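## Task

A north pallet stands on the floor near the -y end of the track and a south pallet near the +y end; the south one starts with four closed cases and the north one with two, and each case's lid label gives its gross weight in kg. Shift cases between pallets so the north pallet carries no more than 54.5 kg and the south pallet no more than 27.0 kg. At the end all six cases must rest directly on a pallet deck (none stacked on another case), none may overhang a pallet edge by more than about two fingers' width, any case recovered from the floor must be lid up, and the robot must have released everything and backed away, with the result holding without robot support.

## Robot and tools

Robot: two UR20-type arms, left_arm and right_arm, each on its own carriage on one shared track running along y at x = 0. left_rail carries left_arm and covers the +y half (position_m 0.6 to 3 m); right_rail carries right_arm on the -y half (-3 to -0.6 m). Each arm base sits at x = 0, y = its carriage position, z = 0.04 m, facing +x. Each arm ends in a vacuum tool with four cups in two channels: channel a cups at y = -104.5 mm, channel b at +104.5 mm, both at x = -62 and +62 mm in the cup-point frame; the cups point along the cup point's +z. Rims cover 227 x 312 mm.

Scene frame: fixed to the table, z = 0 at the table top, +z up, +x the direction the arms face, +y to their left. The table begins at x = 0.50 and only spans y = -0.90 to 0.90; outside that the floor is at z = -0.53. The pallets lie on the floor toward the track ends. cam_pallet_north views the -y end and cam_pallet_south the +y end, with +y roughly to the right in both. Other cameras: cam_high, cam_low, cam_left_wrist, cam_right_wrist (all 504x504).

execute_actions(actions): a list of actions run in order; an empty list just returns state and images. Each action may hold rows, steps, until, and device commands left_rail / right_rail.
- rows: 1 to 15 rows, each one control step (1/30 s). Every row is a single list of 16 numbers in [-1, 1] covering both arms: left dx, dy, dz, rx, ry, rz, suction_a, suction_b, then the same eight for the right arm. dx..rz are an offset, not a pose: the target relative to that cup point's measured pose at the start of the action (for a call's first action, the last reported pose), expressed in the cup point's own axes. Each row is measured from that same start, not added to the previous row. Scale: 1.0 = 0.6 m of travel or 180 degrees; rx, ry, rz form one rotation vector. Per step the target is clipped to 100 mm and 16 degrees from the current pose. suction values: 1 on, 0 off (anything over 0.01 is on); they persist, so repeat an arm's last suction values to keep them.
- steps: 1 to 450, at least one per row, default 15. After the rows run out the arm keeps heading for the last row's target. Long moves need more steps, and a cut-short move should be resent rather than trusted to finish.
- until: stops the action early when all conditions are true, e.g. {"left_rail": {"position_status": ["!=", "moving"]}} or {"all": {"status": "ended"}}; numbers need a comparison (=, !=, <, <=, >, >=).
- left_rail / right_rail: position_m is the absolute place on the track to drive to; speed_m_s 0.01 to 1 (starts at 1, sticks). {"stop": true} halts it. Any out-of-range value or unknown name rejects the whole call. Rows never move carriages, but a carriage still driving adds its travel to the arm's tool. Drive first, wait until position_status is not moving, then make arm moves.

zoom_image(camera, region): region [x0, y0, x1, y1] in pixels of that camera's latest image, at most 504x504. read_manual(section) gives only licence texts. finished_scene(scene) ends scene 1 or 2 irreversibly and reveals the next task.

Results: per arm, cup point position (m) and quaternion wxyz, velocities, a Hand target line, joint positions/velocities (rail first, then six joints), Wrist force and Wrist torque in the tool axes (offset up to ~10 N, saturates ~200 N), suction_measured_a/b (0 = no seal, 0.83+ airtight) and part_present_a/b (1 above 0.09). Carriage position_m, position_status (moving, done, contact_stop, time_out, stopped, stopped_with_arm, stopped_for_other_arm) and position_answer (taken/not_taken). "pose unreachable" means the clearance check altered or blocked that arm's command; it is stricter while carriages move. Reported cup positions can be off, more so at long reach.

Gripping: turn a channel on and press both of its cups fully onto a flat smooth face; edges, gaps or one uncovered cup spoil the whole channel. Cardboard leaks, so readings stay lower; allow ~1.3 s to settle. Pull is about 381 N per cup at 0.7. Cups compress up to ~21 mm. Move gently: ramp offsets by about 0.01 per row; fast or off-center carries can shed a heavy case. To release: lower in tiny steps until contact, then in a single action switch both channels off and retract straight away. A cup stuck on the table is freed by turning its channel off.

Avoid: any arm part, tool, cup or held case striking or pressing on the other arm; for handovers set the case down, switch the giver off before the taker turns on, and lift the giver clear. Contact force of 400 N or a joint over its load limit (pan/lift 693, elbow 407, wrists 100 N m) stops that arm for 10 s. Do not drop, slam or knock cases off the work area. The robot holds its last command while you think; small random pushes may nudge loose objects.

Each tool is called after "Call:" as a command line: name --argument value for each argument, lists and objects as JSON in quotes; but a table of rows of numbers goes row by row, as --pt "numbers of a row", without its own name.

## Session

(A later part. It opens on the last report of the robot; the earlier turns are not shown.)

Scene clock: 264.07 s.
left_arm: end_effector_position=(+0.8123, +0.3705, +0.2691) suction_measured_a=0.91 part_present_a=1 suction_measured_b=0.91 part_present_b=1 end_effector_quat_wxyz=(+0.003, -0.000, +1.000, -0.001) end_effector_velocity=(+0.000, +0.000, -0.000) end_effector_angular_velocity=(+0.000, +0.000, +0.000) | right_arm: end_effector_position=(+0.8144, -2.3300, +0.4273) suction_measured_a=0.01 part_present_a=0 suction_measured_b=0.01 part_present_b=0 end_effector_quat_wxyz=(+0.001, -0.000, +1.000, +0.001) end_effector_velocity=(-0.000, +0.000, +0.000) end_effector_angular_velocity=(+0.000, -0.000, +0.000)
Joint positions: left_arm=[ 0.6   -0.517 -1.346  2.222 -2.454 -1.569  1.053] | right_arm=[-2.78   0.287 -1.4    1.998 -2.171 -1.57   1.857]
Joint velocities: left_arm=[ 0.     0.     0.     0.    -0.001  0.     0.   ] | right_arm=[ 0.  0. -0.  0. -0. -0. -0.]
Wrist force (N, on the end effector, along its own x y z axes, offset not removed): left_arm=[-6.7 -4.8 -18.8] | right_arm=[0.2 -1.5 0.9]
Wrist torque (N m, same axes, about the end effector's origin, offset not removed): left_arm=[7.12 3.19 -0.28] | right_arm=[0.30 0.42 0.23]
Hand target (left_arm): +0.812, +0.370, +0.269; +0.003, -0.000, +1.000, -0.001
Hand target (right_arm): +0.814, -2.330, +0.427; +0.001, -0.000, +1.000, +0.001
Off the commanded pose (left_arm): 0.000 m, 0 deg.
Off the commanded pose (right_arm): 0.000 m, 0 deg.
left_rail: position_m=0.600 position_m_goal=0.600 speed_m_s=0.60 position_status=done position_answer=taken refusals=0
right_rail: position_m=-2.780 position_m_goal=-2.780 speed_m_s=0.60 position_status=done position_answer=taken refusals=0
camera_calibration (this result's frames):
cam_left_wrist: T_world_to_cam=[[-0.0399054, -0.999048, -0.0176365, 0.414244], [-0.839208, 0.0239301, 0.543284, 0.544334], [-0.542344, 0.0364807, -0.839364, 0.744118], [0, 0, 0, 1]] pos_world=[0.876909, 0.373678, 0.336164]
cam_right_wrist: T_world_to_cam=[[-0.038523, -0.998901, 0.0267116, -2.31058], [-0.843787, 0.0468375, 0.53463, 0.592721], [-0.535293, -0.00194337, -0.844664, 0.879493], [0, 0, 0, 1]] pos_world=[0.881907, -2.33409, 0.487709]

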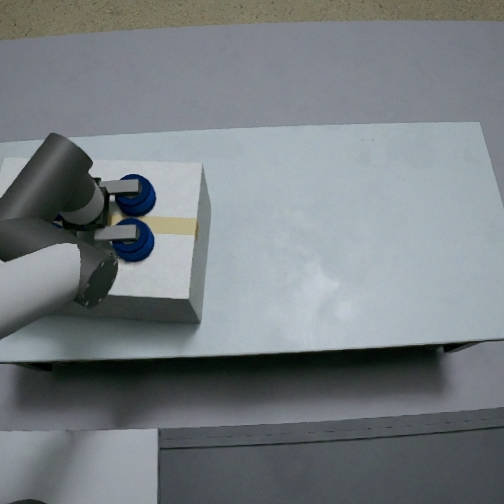

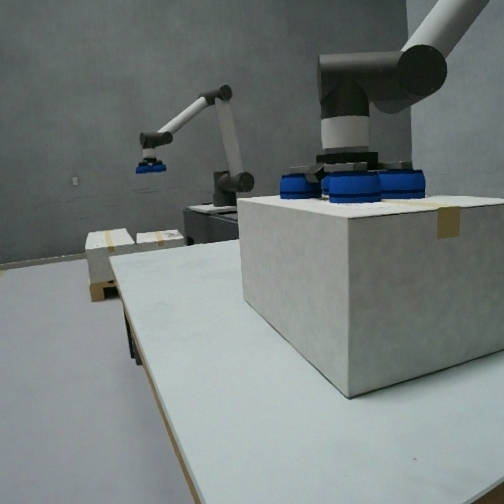

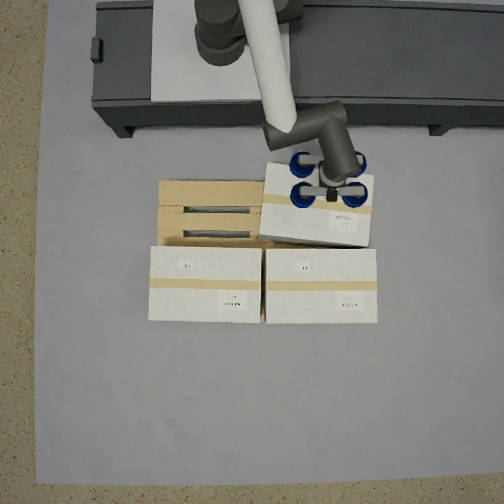

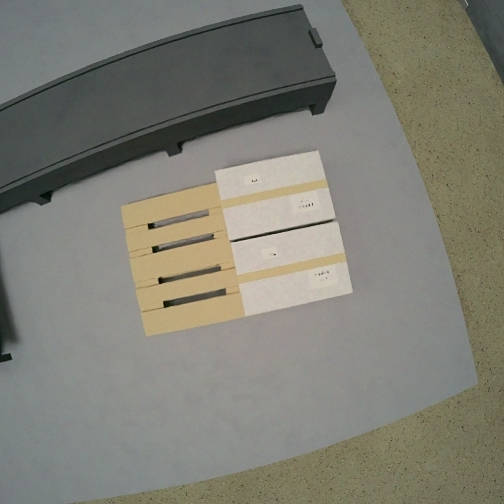

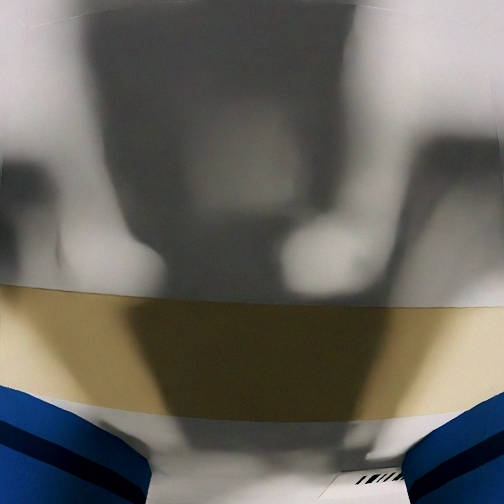

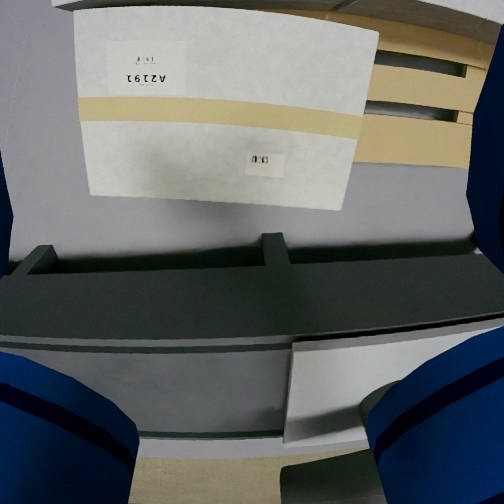

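Call:
execute_actions --actions '[{"rows":[[0,0,-0.1,0,0,0,0,0,0,0,0,0,0,0,0,0],[0,0,-0.35,0,0,0,0,0,0,0,0,0,0,0,0,0]],"steps":40},{"left_rail":{"position_m":1.6,"speed_m_s":1},"right_rail":{"position_m":-0.7,"speed_m_s":1},"steps":120,"until":{"all":{"status":"ended"}}}]'

Scene clock: 271.27 s.
left_arm: end_effector_position=(+0.8112, +1.3704, +0.4791) suction_measured_a=0.00 part_present_a=0 suction_measured_b=0.00 part_present_b=0 end_effector_quat_wxyz=(+0.003, -0.000, +1.000, -0.001) end_effector_velocity=(-0.000, -0.000, -0.000) end_effector_angular_velocity=(+0.000, +0.000, -0.000) | right_arm: end_effector_position=(+0.8144, -0.2497, +0.4273) suction_measured_a=0.01 part_present_a=0 suction_measured_b=0.01 part_present_b=0 end_effector_quat_wxyz=(+0.001, -0.000, +1.000, +0.001) end_effector_velocity=(+0.000, +0.003, +0.000) end_effector_angular_velocity=(-0.000, -0.000, -0.000)
Joint positions: left_arm=[ 1.6   -0.517 -1.535  2.07  -2.112 -1.569  1.053] | right_arm=[-0.7    0.287 -1.4    1.998 -2.171 -1.57   1.857]
Joint velocities: left_arm=[ 0. -0.  0.  0.  0. -0.  0.] | right_arm=[ 0.003 -0.    -0.    -0.     0.    -0.     0.   ]
Wrist force (N, on the end effector, along its own x y z axes, offset not removed): left_arm=[-4.8 -2.5 -1.1] | right_arm=[-1.1 7.5 1.5]
Wrist torque (N m, same axes, about the end effector's origin, offset not removed): left_arm=[0.09 0.99 -0.25] | right_arm=[1.40 0.45 0.13]
Hand target (left_arm): +0.811, +1.370, +0.479; +0.003, -0.000, +1.000, -0.001
Hand target (right_arm): +0.814, -0.250, +0.427; +0.001, -0.000, +1.000, +0.001
Off the commanded pose (left_arm): 0.000 m, 0 deg.
Off the commanded pose (right_arm): 0.000 m, 0 deg.
left_rail: position_m=1.600 position_m_goal=1.600 speed_m_s=1.00 position_status=done position_answer=taken refusals=0
right_rail: position_m=-0.700 position_m_goal=-0.700 speed_m_s=1.00 position_status=done position_answer=taken refusals=0
camera_calibration (this result's frames):
cam_left_wrist: T_world_to_cam=[[-0.0398891, -0.999049, -0.017604, 1.4168], [-0.83924, 0.0239362, 0.543234, 0.405407], [-0.542296, 0.0364431, -0.839397, 0.883319], [0, 0, 0, 1]] pos_world=[0.875769, 1.37356, 0.546166]
cam_right_wrist: T_world_to_cam=[[-0.0384552, -0.998904, 0.0266979, -0.232632], [-0.843768, 0.046773, 0.534666, 0.495234], [-0.535329, -0.00196612, -0.844642, 0.883513], [0, 0, 0, 1]] pos_world=[0.881887, -0.253803, 0.487678]

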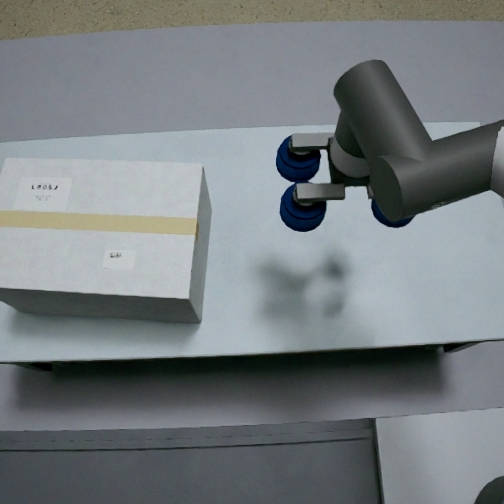

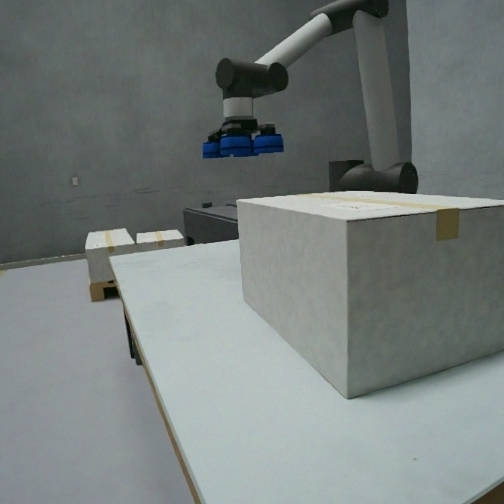

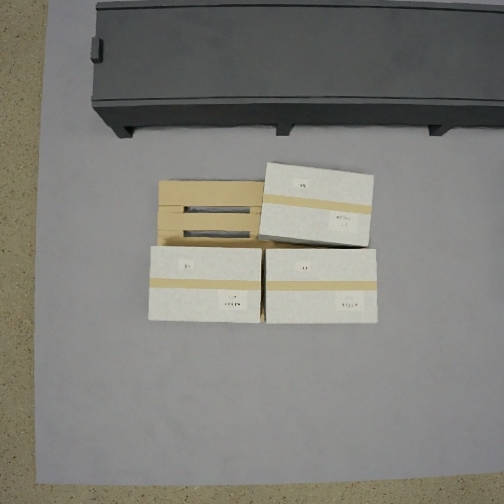

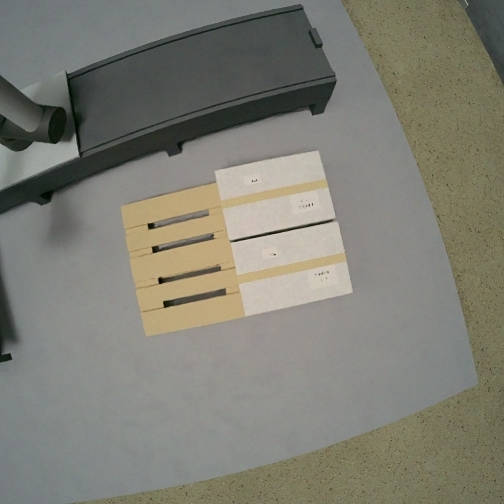

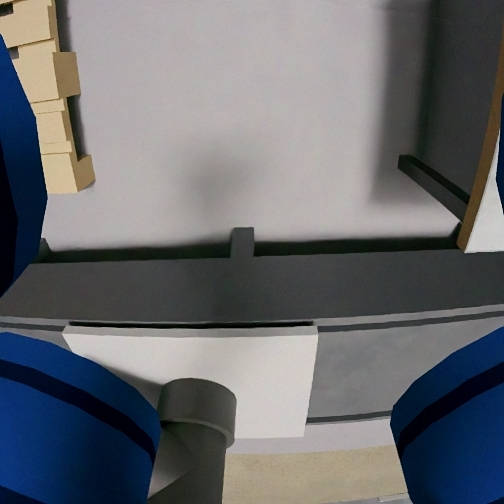

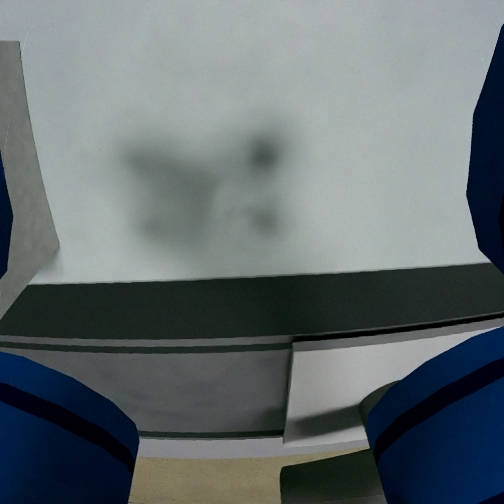

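Call:
execute_actions --actions '[{"rows":[[0,0,0,0,0,0,0,0,-0.043,0.3,0,0,0,0,0,0],[0,0,0,0,0,0,0,0,-0.043,0.6,0,0,0,0,0,0]],"steps":45},{"rows":[[0,0,0,0,0,0,0,0,0,0.3,0.1,0,0,0,0,0],[0,0,0,0,0,0,0,0,0,0.558,0.18,0,0,0,0,0]],"steps":50}]'

Scene clock: 283.53 s.
left_arm: end_effector_position=(+0.8112, +1.3703, +0.4790) suction_measured_a=0.00 part_present_a=0 suction_measured_b=0.00 part_present_b=0 end_effector_quat_wxyz=(+0.003, -0.000, +1.000, -0.001) end_effector_velocity=(-0.000, +0.000, +0.000) end_effector_angular_velocity=(-0.000, -0.000, +0.000) | right_arm: end_effector_position=(+0.8396, +0.4448, +0.3196) suction_measured_a=0.01 part_present_a=0 suction_measured_b=0.01 part_present_b=0 end_effector_quat_wxyz=(+0.001, -0.000, +1.000, +0.001) end_effector_velocity=(+0.000, +0.000, -0.000) end_effector_angular_velocity=(-0.000, +0.000, +0.000)
Joint positions: left_arm=[ 1.6   -0.517 -1.535  2.07  -2.112 -1.569  1.053] | right_arm=[-0.7    0.796 -0.828  1.257 -2.002 -1.571  2.366]
Joint velocities: left_arm=[ 0.  0. -0.  0.  0.  0. -0.] | right_arm=[ 0.     0.     0.001 -0.001  0.    -0.     0.   ]
Wrist force (N, on the end effector, along its own x y z axes, offset not removed): left_arm=[-11.1 -7.7 -4.8] | right_arm=[-2.2 1.6 0.1]
Wrist torque (N m, same axes, about the end effector's origin, offset not removed): left_arm=[-0.79 1.87 -0.45] | right_arm=[0.64 0.68 0.10]
Hand target (left_arm): +0.811, +1.370, +0.479; +0.003, -0.000, +1.000, -0.001
Hand target (right_arm): +0.840, +0.445, +0.320; +0.001, -0.000, +1.000, +0.001
Off the commanded pose (left_arm): 0.000 m, 0 deg.
Off the commanded pose (right_arm): 0.000 m, 0 deg.
left_rail: position_m=1.600 position_m_goal=1.600 speed_m_s=1.00 position_status=done position_answer=taken refusals=0
right_rail: position_m=-0.700 position_m_goal=-0.700 speed_m_s=1.00 position_status=done position_answer=taken refusals=0
camera_calibration (this result's frames):
cam_left_wrist: T_world_to_cam=[[-0.0399048, -0.999048, -0.0176357, 1.41681], [-0.839207, 0.0239299, 0.543285, 0.405409], [-0.542346, 0.0364797, -0.839363, 0.883242], [0, 0, 0, 1]] pos_world=[0.875783, 1.37354, 0.546095]
cam_right_wrist: T_world_to_cam=[[-0.0384576, -0.998898, 0.0269184, 0.464853], [-0.843634, 0.0468936, 0.534867, 0.541392], [-0.53554, -0.0021396, -0.844507, 0.807636], [0, 0, 0, 1]] pos_world=[0.907135, 0.440681, 0.379969]

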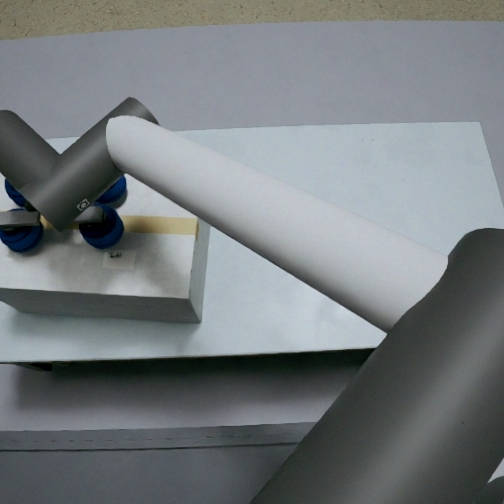

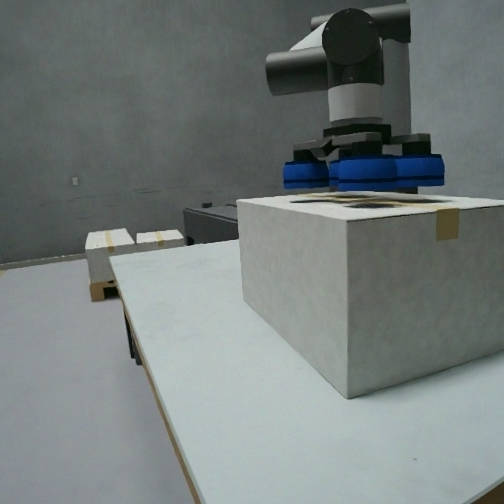

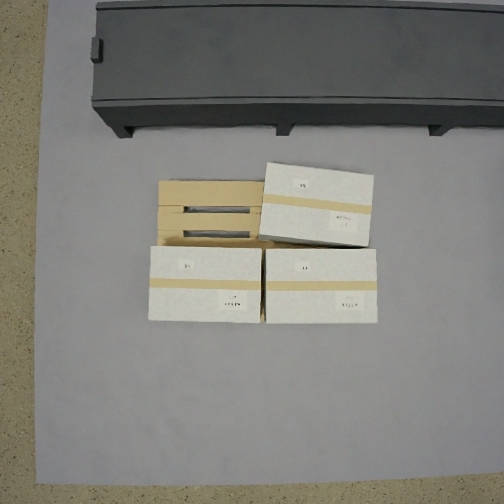

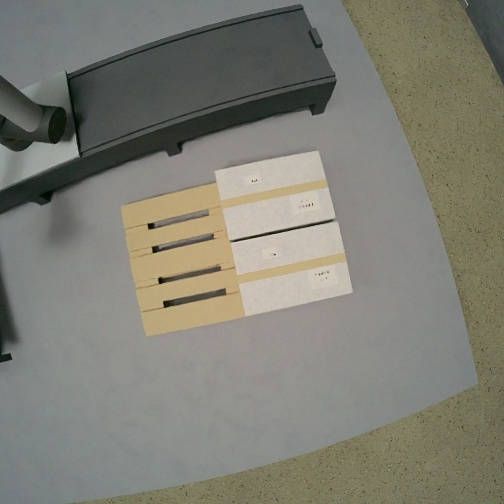

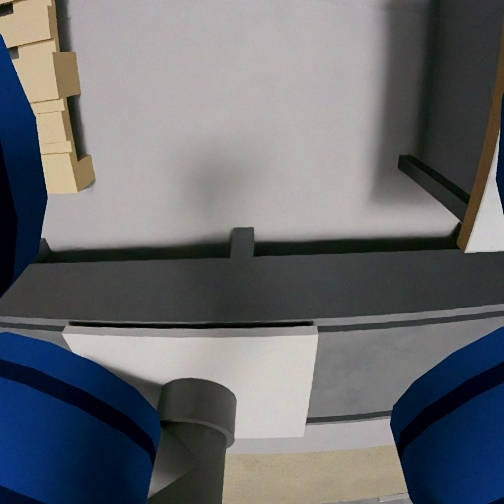

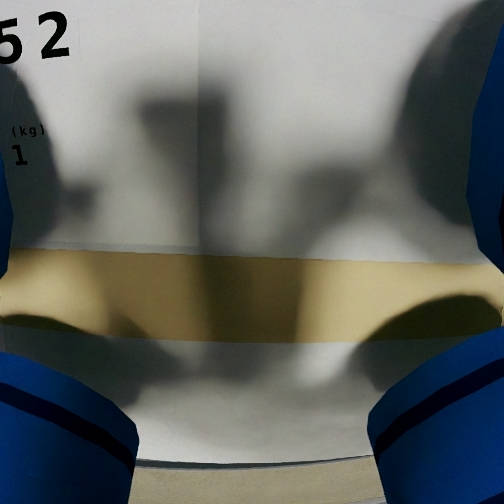

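Call:
execute_actions --actions '[{"rows":[[0,0,0,0,0,0,0,0,0,0,0.03,0,0,0,1,1],[0,0,0,0,0,0,0,0,0,0,0.06,0,0,0,1,1]],"steps":50}]'

Scene clock: 287.90 s.
left_arm: end_effector_position=(+0.8112, +1.3703, +0.4790) suction_measured_a=0.00 part_present_a=0 suction_measured_b=0.00 part_present_b=0 end_effector_quat_wxyz=(+0.003, -0.000, +1.000, -0.001) end_effector_velocity=(+0.000, -0.000, -0.000) end_effector_angular_velocity=(+0.000, +0.000, -0.000) | right_arm: end_effector_position=(+0.8397, +0.4448, +0.2836) suction_measured_a=0.98 part_present_a=1 suction_measured_b=0.98 part_present_b=1 end_effector_quat_wxyz=(+0.001, -0.000, +1.000, +0.001) end_effector_velocity=(+0.000, -0.000, -0.000) end_effector_angular_velocity=(-0.000, +0.000, +0.000)
Joint positions: left_arm=[ 1.6   -0.517 -1.535  2.07  -2.112 -1.569  1.053] | right_arm=[-0.7    0.796 -0.809  1.276 -2.04  -1.571  2.366]
Joint velocities: left_arm=[ 0. -0.  0. -0.  0. -0.  0.] | right_arm=[ 0. -0.  0.  0. -0.  0. -0.]
Wrist force (N, on the end effector, along its own x y z axes, offset not removed): left_arm=[-2.8 -2.0 -0.9] | right_arm=[-0.8 3.2 -15.3]
Wrist torque (N m, same axes, about the end effector's origin, offset not removed): left_arm=[0.00 0.77 -0.36] | right_arm=[1.17 -0.78 0.14]
Hand target (left_arm): +0.811, +1.370, +0.479; +0.003, -0.000, +1.000, -0.001
Hand target (right_arm): +0.840, +0.445, +0.284; +0.001, -0.000, +1.000, +0.001
Off the commanded pose (left_arm): 0.000 m, 0 deg.
Off the commanded pose (right_arm): 0.000 m, 0 deg.
left_rail: position_m=1.600 position_m_goal=1.600 speed_m_s=1.00 position_status=done position_answer=taken refusals=0
right_rail: position_m=-0.700 position_m_goal=-0.700 speed_m_s=1.00 position_status=done position_answer=taken refusals=0
camera_calibration (this result's frames):
cam_left_wrist: T_world_to_cam=[[-0.0399047, -0.999048, -0.0176359, 1.41681], [-0.839207, 0.0239298, 0.543285, 0.40541], [-0.542346, 0.0364798, -0.839363, 0.883242], [0, 0, 0, 1]] pos_world=[0.875783, 1.37354, 0.546095]
cam_right_wrist: T_world_to_cam=[[-0.0384622, -0.998898, 0.0269153, 0.465869], [-0.843635, 0.0468958, 0.534865, 0.560711], [-0.535538, -0.00213463, -0.844509, 0.777262], [0, 0, 0, 1]] pos_world=[0.907207, 0.44072, 0.343961]

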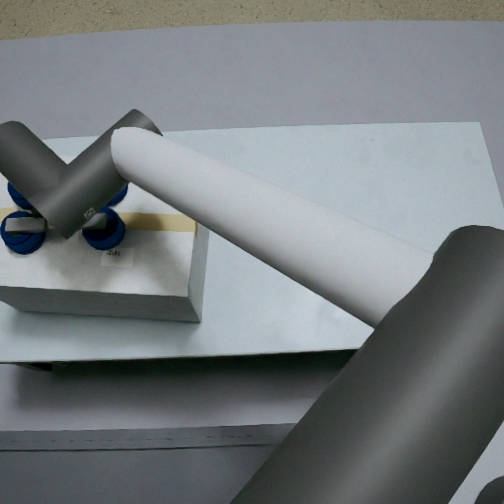

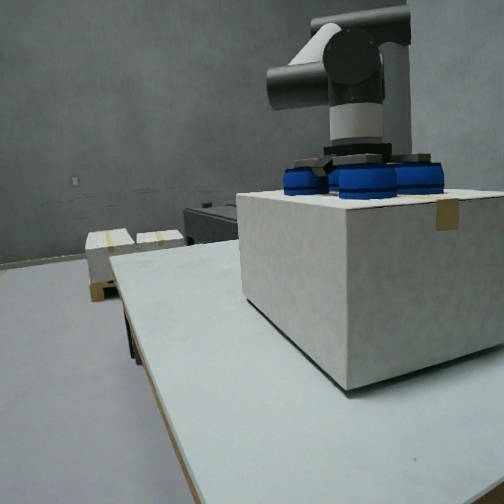

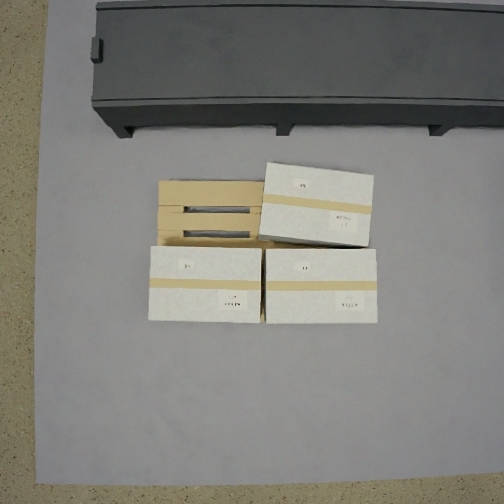

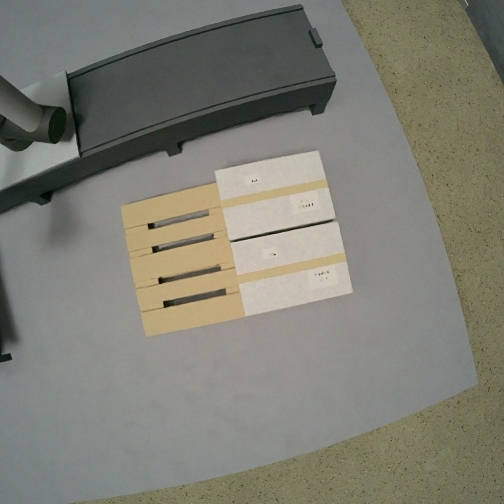

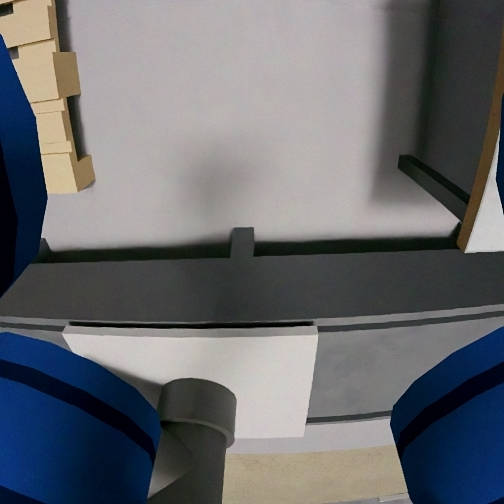

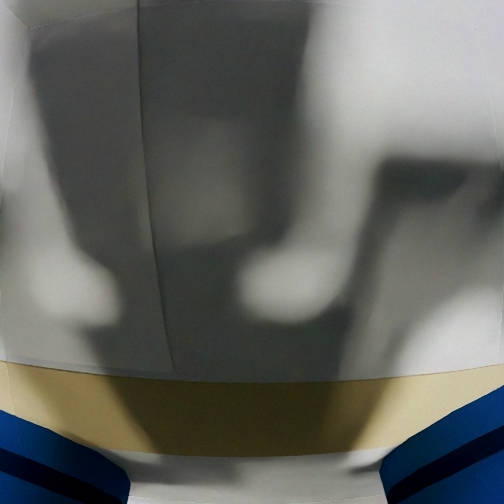

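Call:
execute_actions --actions '[{"rows":[[0,0,0,0,0,0,0,0,0,0,-0.05,0,0,0,1,1],[0,0,0,0,0,0,0,0,0,0,-0.1,0,0,0,1,1],[0,0,0,0,0,0,0,0,0,0,-0.2,0,0,0,1,1],[0,0,0,0,0,0,0,0,0,0,-0.27,0,0,0,1,1]],"steps":35},{"rows":[[0,0,0,0,0,0,0,0,0.04,-0.15,0,0,0,0,1,1],[0,0,0,0,0,0,0,0,0.04,-0.3,0,0,0,0,1,1],[0,0,0,0,0,0,0,0,0.04,-0.5,0,0,0,0,1,1],[0,0,0,0,0,0,0,0,0.04,-0.75,0,0,0,0,1,1],[0,0,0,0,0,0,0,0,0.04,-1,0,0,0,0,1,1]],"steps":60},{"right_rail":{"position_m":-3.0,"speed_m_s":0.6},"steps":200,"until":{"right_rail":{"position_status":["!=","moving"]}}},{"steps":15},{"rows":[[0,0,0,0,0,0,0,0,0,-0.15,0,0,0,0,1,1],[0,0,0,0,0,0,0,0,0,-0.3,0,0,0,0,1,1],[0,0,0,0,0,0,0,0,0,-0.5,0,0,0,0,1,1],[0,0,0,0,0,0,0,0,0,-0.7,0,0,0,0,1,1],[0,0,0,0,0,0,0,0,0,-0.83,0,0,0,0,1,1]],"steps":60},{"rows":[[0,0,0,0,0,0,0,0,0,0,0,0,0,-0.039,1,1]],"steps":30}]'

Scene clock: 311.50 s.
left_arm: end_effector_position=(+0.8112, +1.3703, +0.4790) suction_measured_a=0.00 part_present_a=0 suction_measured_b=0.00 part_present_b=0 end_effector_quat_wxyz=(+0.003, -0.000, +1.000, -0.001) end_effector_velocity=(-0.000, -0.000, +0.000) end_effector_angular_velocity=(-0.000, -0.000, -0.000) | right_arm: end_effector_position=(+0.8164, -2.9533, +0.4450) suction_measured_a=0.98 part_present_a=1 suction_measured_b=0.98 part_present_b=1 end_effector_quat_wxyz=(+0.001, -0.062, +0.998, +0.001) end_effector_velocity=(-0.000, -0.000, -0.000) end_effector_angular_velocity=(+0.000, +0.000, +0.001)
Joint positions: left_arm=[ 1.6   -0.517 -1.535  2.07  -2.112 -1.569  1.053] | right_arm=[-3.    -0.192 -1.54   2.129 -2.161 -1.569  1.256]
Joint velocities: left_arm=[ 0. -0. -0.  0. -0. -0.  0.] | right_arm=[-0.    -0.     0.     0.     0.     0.    -0.001]
Wrist force (N, on the end effector, along its own x y z axes, offset not removed): left_arm=[-4.2 2.6 -1.6] | right_arm=[2.3 1.8 -14.8]
Wrist torque (N m, same axes, about the end effector's origin, offset not removed): left_arm=[0.76 0.90 -0.24] | right_arm=[0.87 -1.24 0.18]
Hand target (left_arm): +0.811, +1.370, +0.479; +0.003, -0.000, +1.000, -0.001
Hand target (right_arm): +0.816, -2.953, +0.445; +0.001, -0.062, +0.998, +0.001
Off the commanded pose (left_arm): 0.000 m, 0 deg.
Off the commanded pose (right_arm): 0.000 m, 0 deg.
left_rail: position_m=1.600 position_m_goal=1.600 speed_m_s=1.00 position_status=done position_answer=taken refusals=0
right_rail: position_m=-3.000 position_m_goal=-3.000 speed_m_s=0.60 position_status=done position_answer=taken refusals=0
camera_calibration (this result's frames):
cam_left_wrist: T_world_to_cam=[[-0.0399046, -0.999048, -0.0176358, 1.41681], [-0.839207, 0.0239298, 0.543285, 0.40541], [-0.542346, 0.0364797, -0.839363, 0.883242], [0, 0, 0, 1]] pos_world=[0.875783, 1.37354, 0.546095]
cam_right_wrist: T_world_to_cam=[[0.0838466, -0.996119, 0.0267796, -3.02536], [-0.8435, -0.0566406, 0.534134, 0.308483], [-0.530544, -0.067374, -0.844976, 0.69732], [0, 0, 0, 1]] pos_world=[0.883831, -2.94916, 0.505465]

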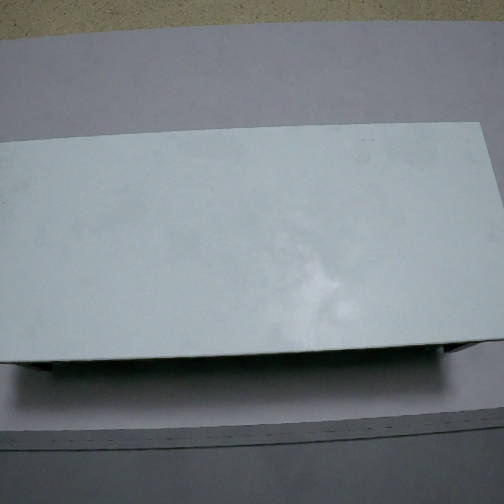

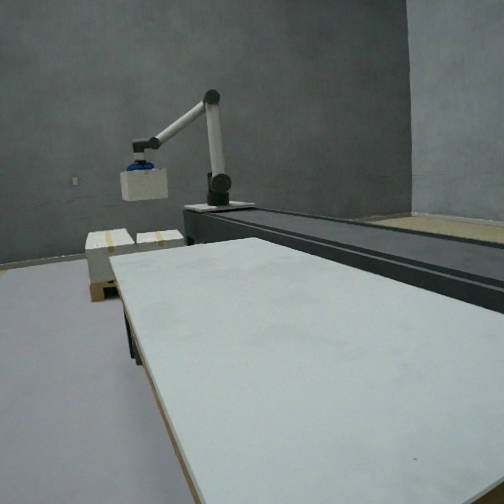

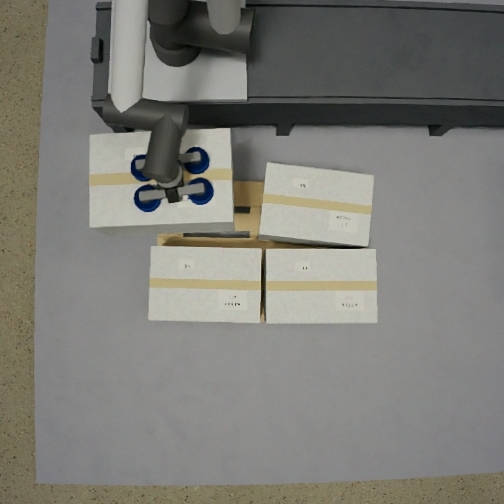

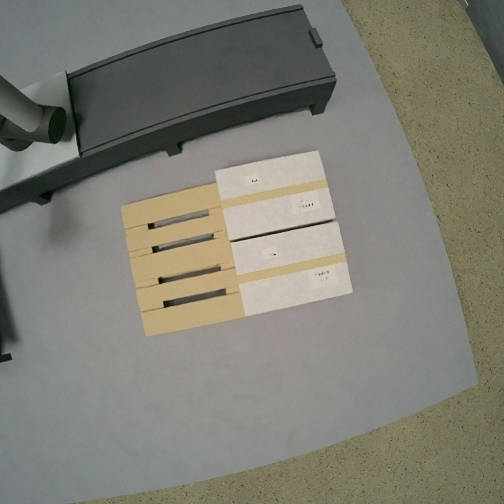

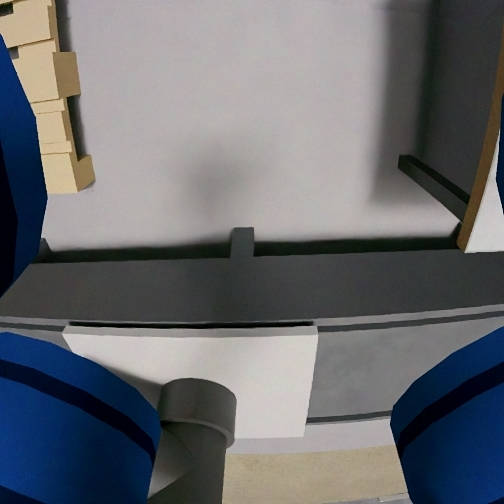

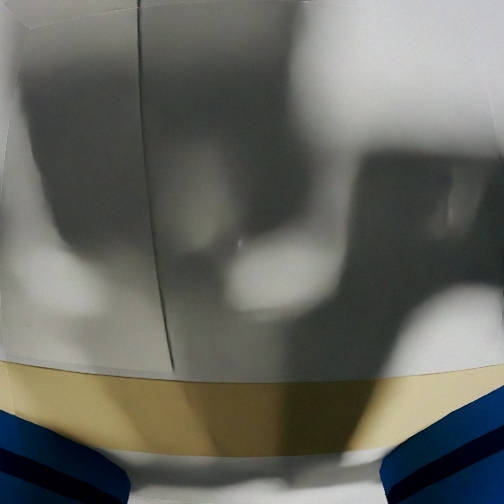

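Aligned. Lower to z≈-0.07.

Call:
execute_actions --actions '[{"rows":[[0,0,0,0,0,0,0,0,0,0,0.1,0,0,0,1,1],[0,0,0,0,0,0,0,0,0,0,0.25,0,0,0,1,1],[0,0,0,0,0,0,0,0,0,0,0.45,0,0,0,1,1],[0,0,0,0,0,0,0,0,0,0,0.65,0,0,0,1,1],[0,0,0,0,0,0,0,0,0,0,0.86,0,0,0,1,1]],"steps":60}]'

Scene clock: 317.83 s.
left_arm: end_effector_position=(+0.8112, +1.3703, +0.4790) suction_measured_a=0.00 part_present_a=0 suction_measured_b=0.00 part_present_b=0 end_effector_quat_wxyz=(+0.003, -0.000, +1.000, -0.001) end_effector_velocity=(+0.000, -0.000, -0.000) end_effector_angular_velocity=(+0.000, +0.000, -0.000) | right_arm: end_effector_position=(+0.8174, -2.9530, -0.0715) suction_measured_a=0.98 part_present_a=1 suction_measured_b=0.98 part_present_b=1 end_effector_quat_wxyz=(+0.001, -0.062, +0.998, +0.001) end_effector_velocity=(+0.000, -0.000, -0.001) end_effector_angular_velocity=(-0.000, -0.000, -0.000)
Joint positions: left_arm=[ 1.6   -0.517 -1.535  2.07  -2.112 -1.569  1.053] | right_arm=[-3.    -0.191 -0.879  2.334 -3.027 -1.569  1.256]
Joint velocities: left_arm=[ 0. -0.  0. -0.  0. -0.  0.] | right_arm=[ 0.     0.     0.001 -0.    -0.001  0.     0.   ]
Wrist force (N, on the end effector, along its own x y z axes, offset not removed): left_arm=[-2.5 -5.9 -3.1] | right_arm=[1.3 0.7 -15.8]
Wrist torque (N m, same axes, about the end effector's origin, offset not removed): left_arm=[-0.43 0.73 -0.38] | right_arm=[0.87 -1.26 0.18]
Hand target (left_arm): +0.811, +1.370, +0.479; +0.003, -0.000, +1.000, -0.001
Hand target (right_arm): +0.817, -2.953, -0.072; +0.001, -0.062, +0.998, +0.001
Off the commanded pose (left_arm): 0.000 m, 0 deg.
Off the commanded pose (right_arm): 0.001 m, 0 deg.
left_rail: position_m=1.600 position_m_goal=1.600 speed_m_s=1.00 position_status=done position_answer=taken refusals=0
right_rail: position_m=-3.000 position_m_goal=-3.000 speed_m_s=0.60 position_status=done position_answer=taken refusals=0
camera_calibration (this result's frames):
cam_left_wrist: T_world_to_cam=[[-0.0399048, -0.999048, -0.017636, 1.41681], [-0.839207, 0.0239298, 0.543285, 0.40541], [-0.542345, 0.0364799, -0.839363, 0.883242], [0, 0, 0, 1]] pos_world=[0.875783, 1.37354, 0.546095]
cam_right_wrist: T_world_to_cam=[[0.083847, -0.996118, 0.0267934, -3.01128], [-0.843526, -0.0566368, 0.534094, 0.585258], [-0.530503, -0.0673831, -0.845001, 0.261405], [0, 0, 0, 1]] pos_world=[0.884843, -2.94883, -0.0110134]

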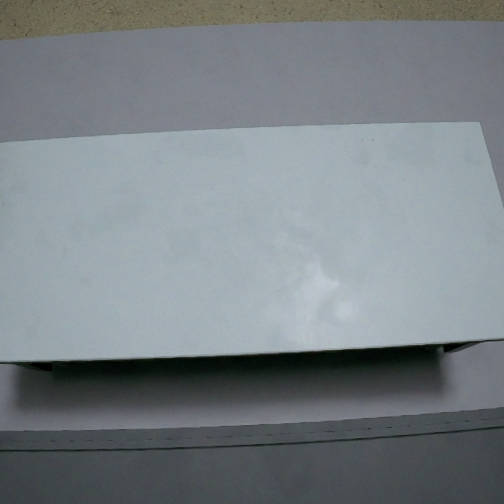

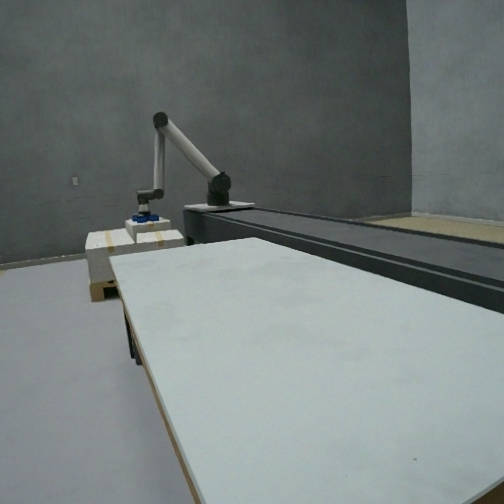

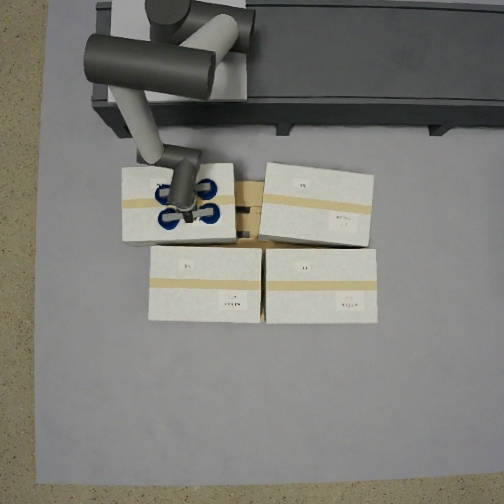

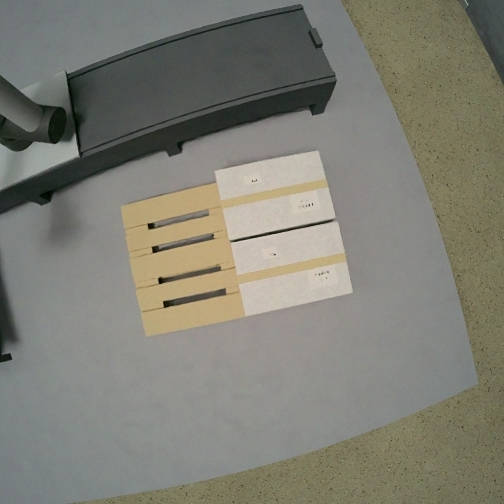

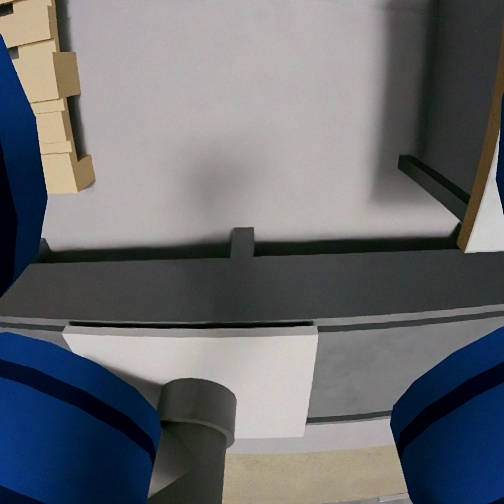

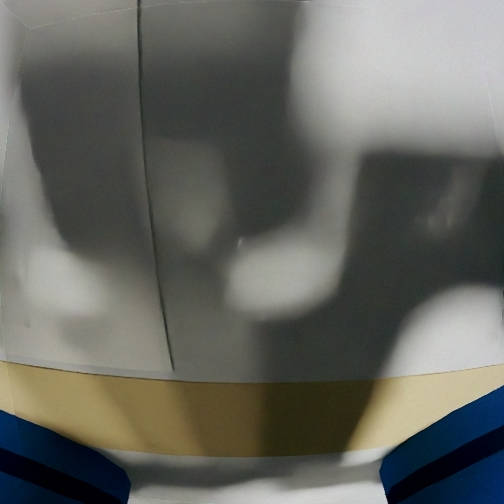

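Call:
execute_actions --actions '[{"rows":[[0,0,0,0,0,0,0,0,0,0.07,0,0,0,0,1,1],[0,0,0,0,0,0,0,0,0,0.14,0,0,0,0,1,1],[0,0,0,0,0,0,0,0,0,0.2,0,0,0,0,1,1]],"steps":40}]'

Scene clock: 325.73 s.
left_arm: end_effector_position=(+0.8112, +1.3703, +0.4790) suction_measured_a=0.00 part_present_a=0 suction_measured_b=0.00 part_present_b=0 end_effector_quat_wxyz=(+0.003, -0.000, +1.000, -0.001) end_effector_velocity=(+0.000, -0.000, -0.000) end_effector_angular_velocity=(+0.000, +0.000, -0.000) | right_arm: end_effector_position=(+0.8027, -2.8340, -0.0714) suction_measured_a=0.98 part_present_a=1 suction_measured_b=0.98 part_present_b=1 end_effector_quat_wxyz=(+0.001, -0.062, +0.998, +0.001) end_effector_velocity=(-0.000, +0.000, -0.000) end_effector_angular_velocity=(-0.000, +0.000, +0.000)
Joint positions: left_arm=[ 1.6   -0.517 -1.535  2.07  -2.112 -1.569  1.053] | right_arm=[-3.    -0.044 -0.879  2.333 -3.026 -1.569  1.403]
Joint velocities: left_arm=[ 0. -0.  0.  0. -0. -0.  0.] | right_arm=[ 0.  0.  0. -0.  0. -0.  0.]
Wrist force (N, on the end effector, along its own x y z axes, offset not removed): left_arm=[-4.7 0.6 -4.4] | right_arm=[-2.2 3.1 -11.8]
Wrist torque (N m, same axes, about the end effector's origin, offset not removed): left_arm=[0.41 1.06 -0.31] | right_arm=[1.35 -0.71 0.28]
Hand target (left_arm): +0.811, +1.370, +0.479; +0.003, -0.000, +1.000, -0.001
Hand target (right_arm): +0.803, -2.834, -0.071; +0.001, -0.062, +0.998, +0.001
Off the commanded pose (left_arm): 0.000 m, 0 deg.
Off the commanded pose (right_arm): 0.000 m, 0 deg.
left_rail: position_m=1.600 position_m_goal=1.600 speed_m_s=1.00 position_status=done position_answer=taken refusals=0
right_rail: position_m=-3.000 position_m_goal=-3.000 speed_m_s=0.60 position_status=done position_answer=taken refusals=0
camera_calibration (this result's frames):
cam_left_wrist: T_world_to_cam=[[-0.0399048, -0.999048, -0.0176359, 1.41681], [-0.839207, 0.0239299, 0.543285, 0.40541], [-0.542345, 0.0364799, -0.839363, 0.883242], [0, 0, 0, 1]] pos_world=[0.875783, 1.37354, 0.546095]
cam_right_wrist: T_world_to_cam=[[0.0838429, -0.996119, 0.0267922, -2.89147], [-0.843465, -0.0566262, 0.534191, 0.579538], [-0.5306, -0.0673864, -0.844939, 0.261736], [0, 0, 0, 1]] pos_world=[0.870127, -2.8298, -0.010964]

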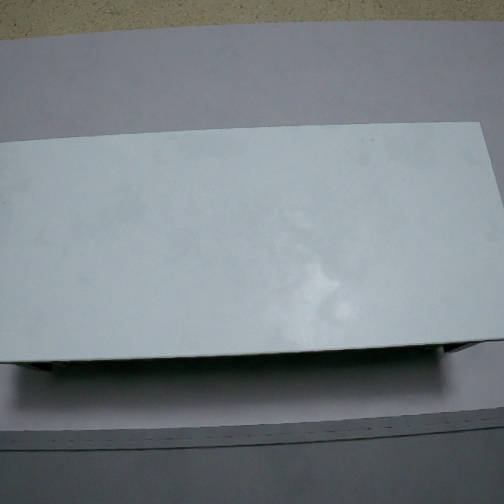

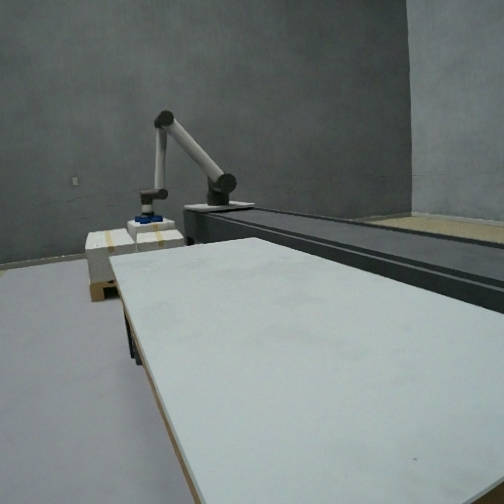

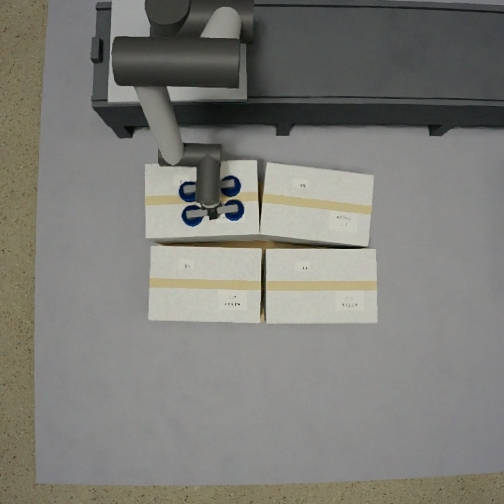

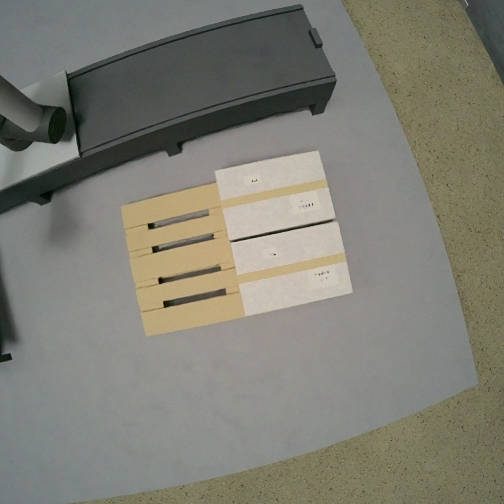

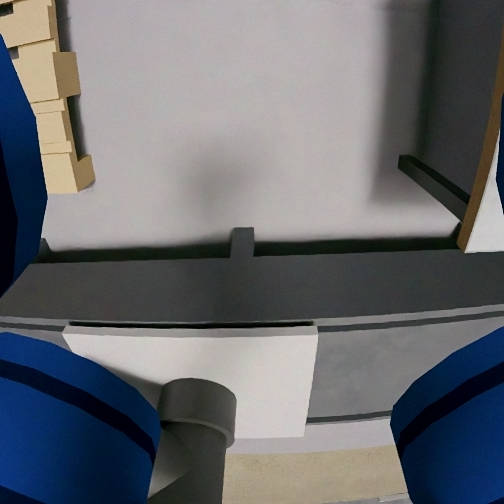

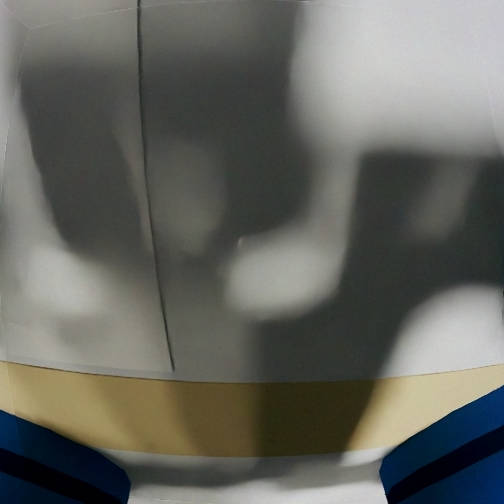

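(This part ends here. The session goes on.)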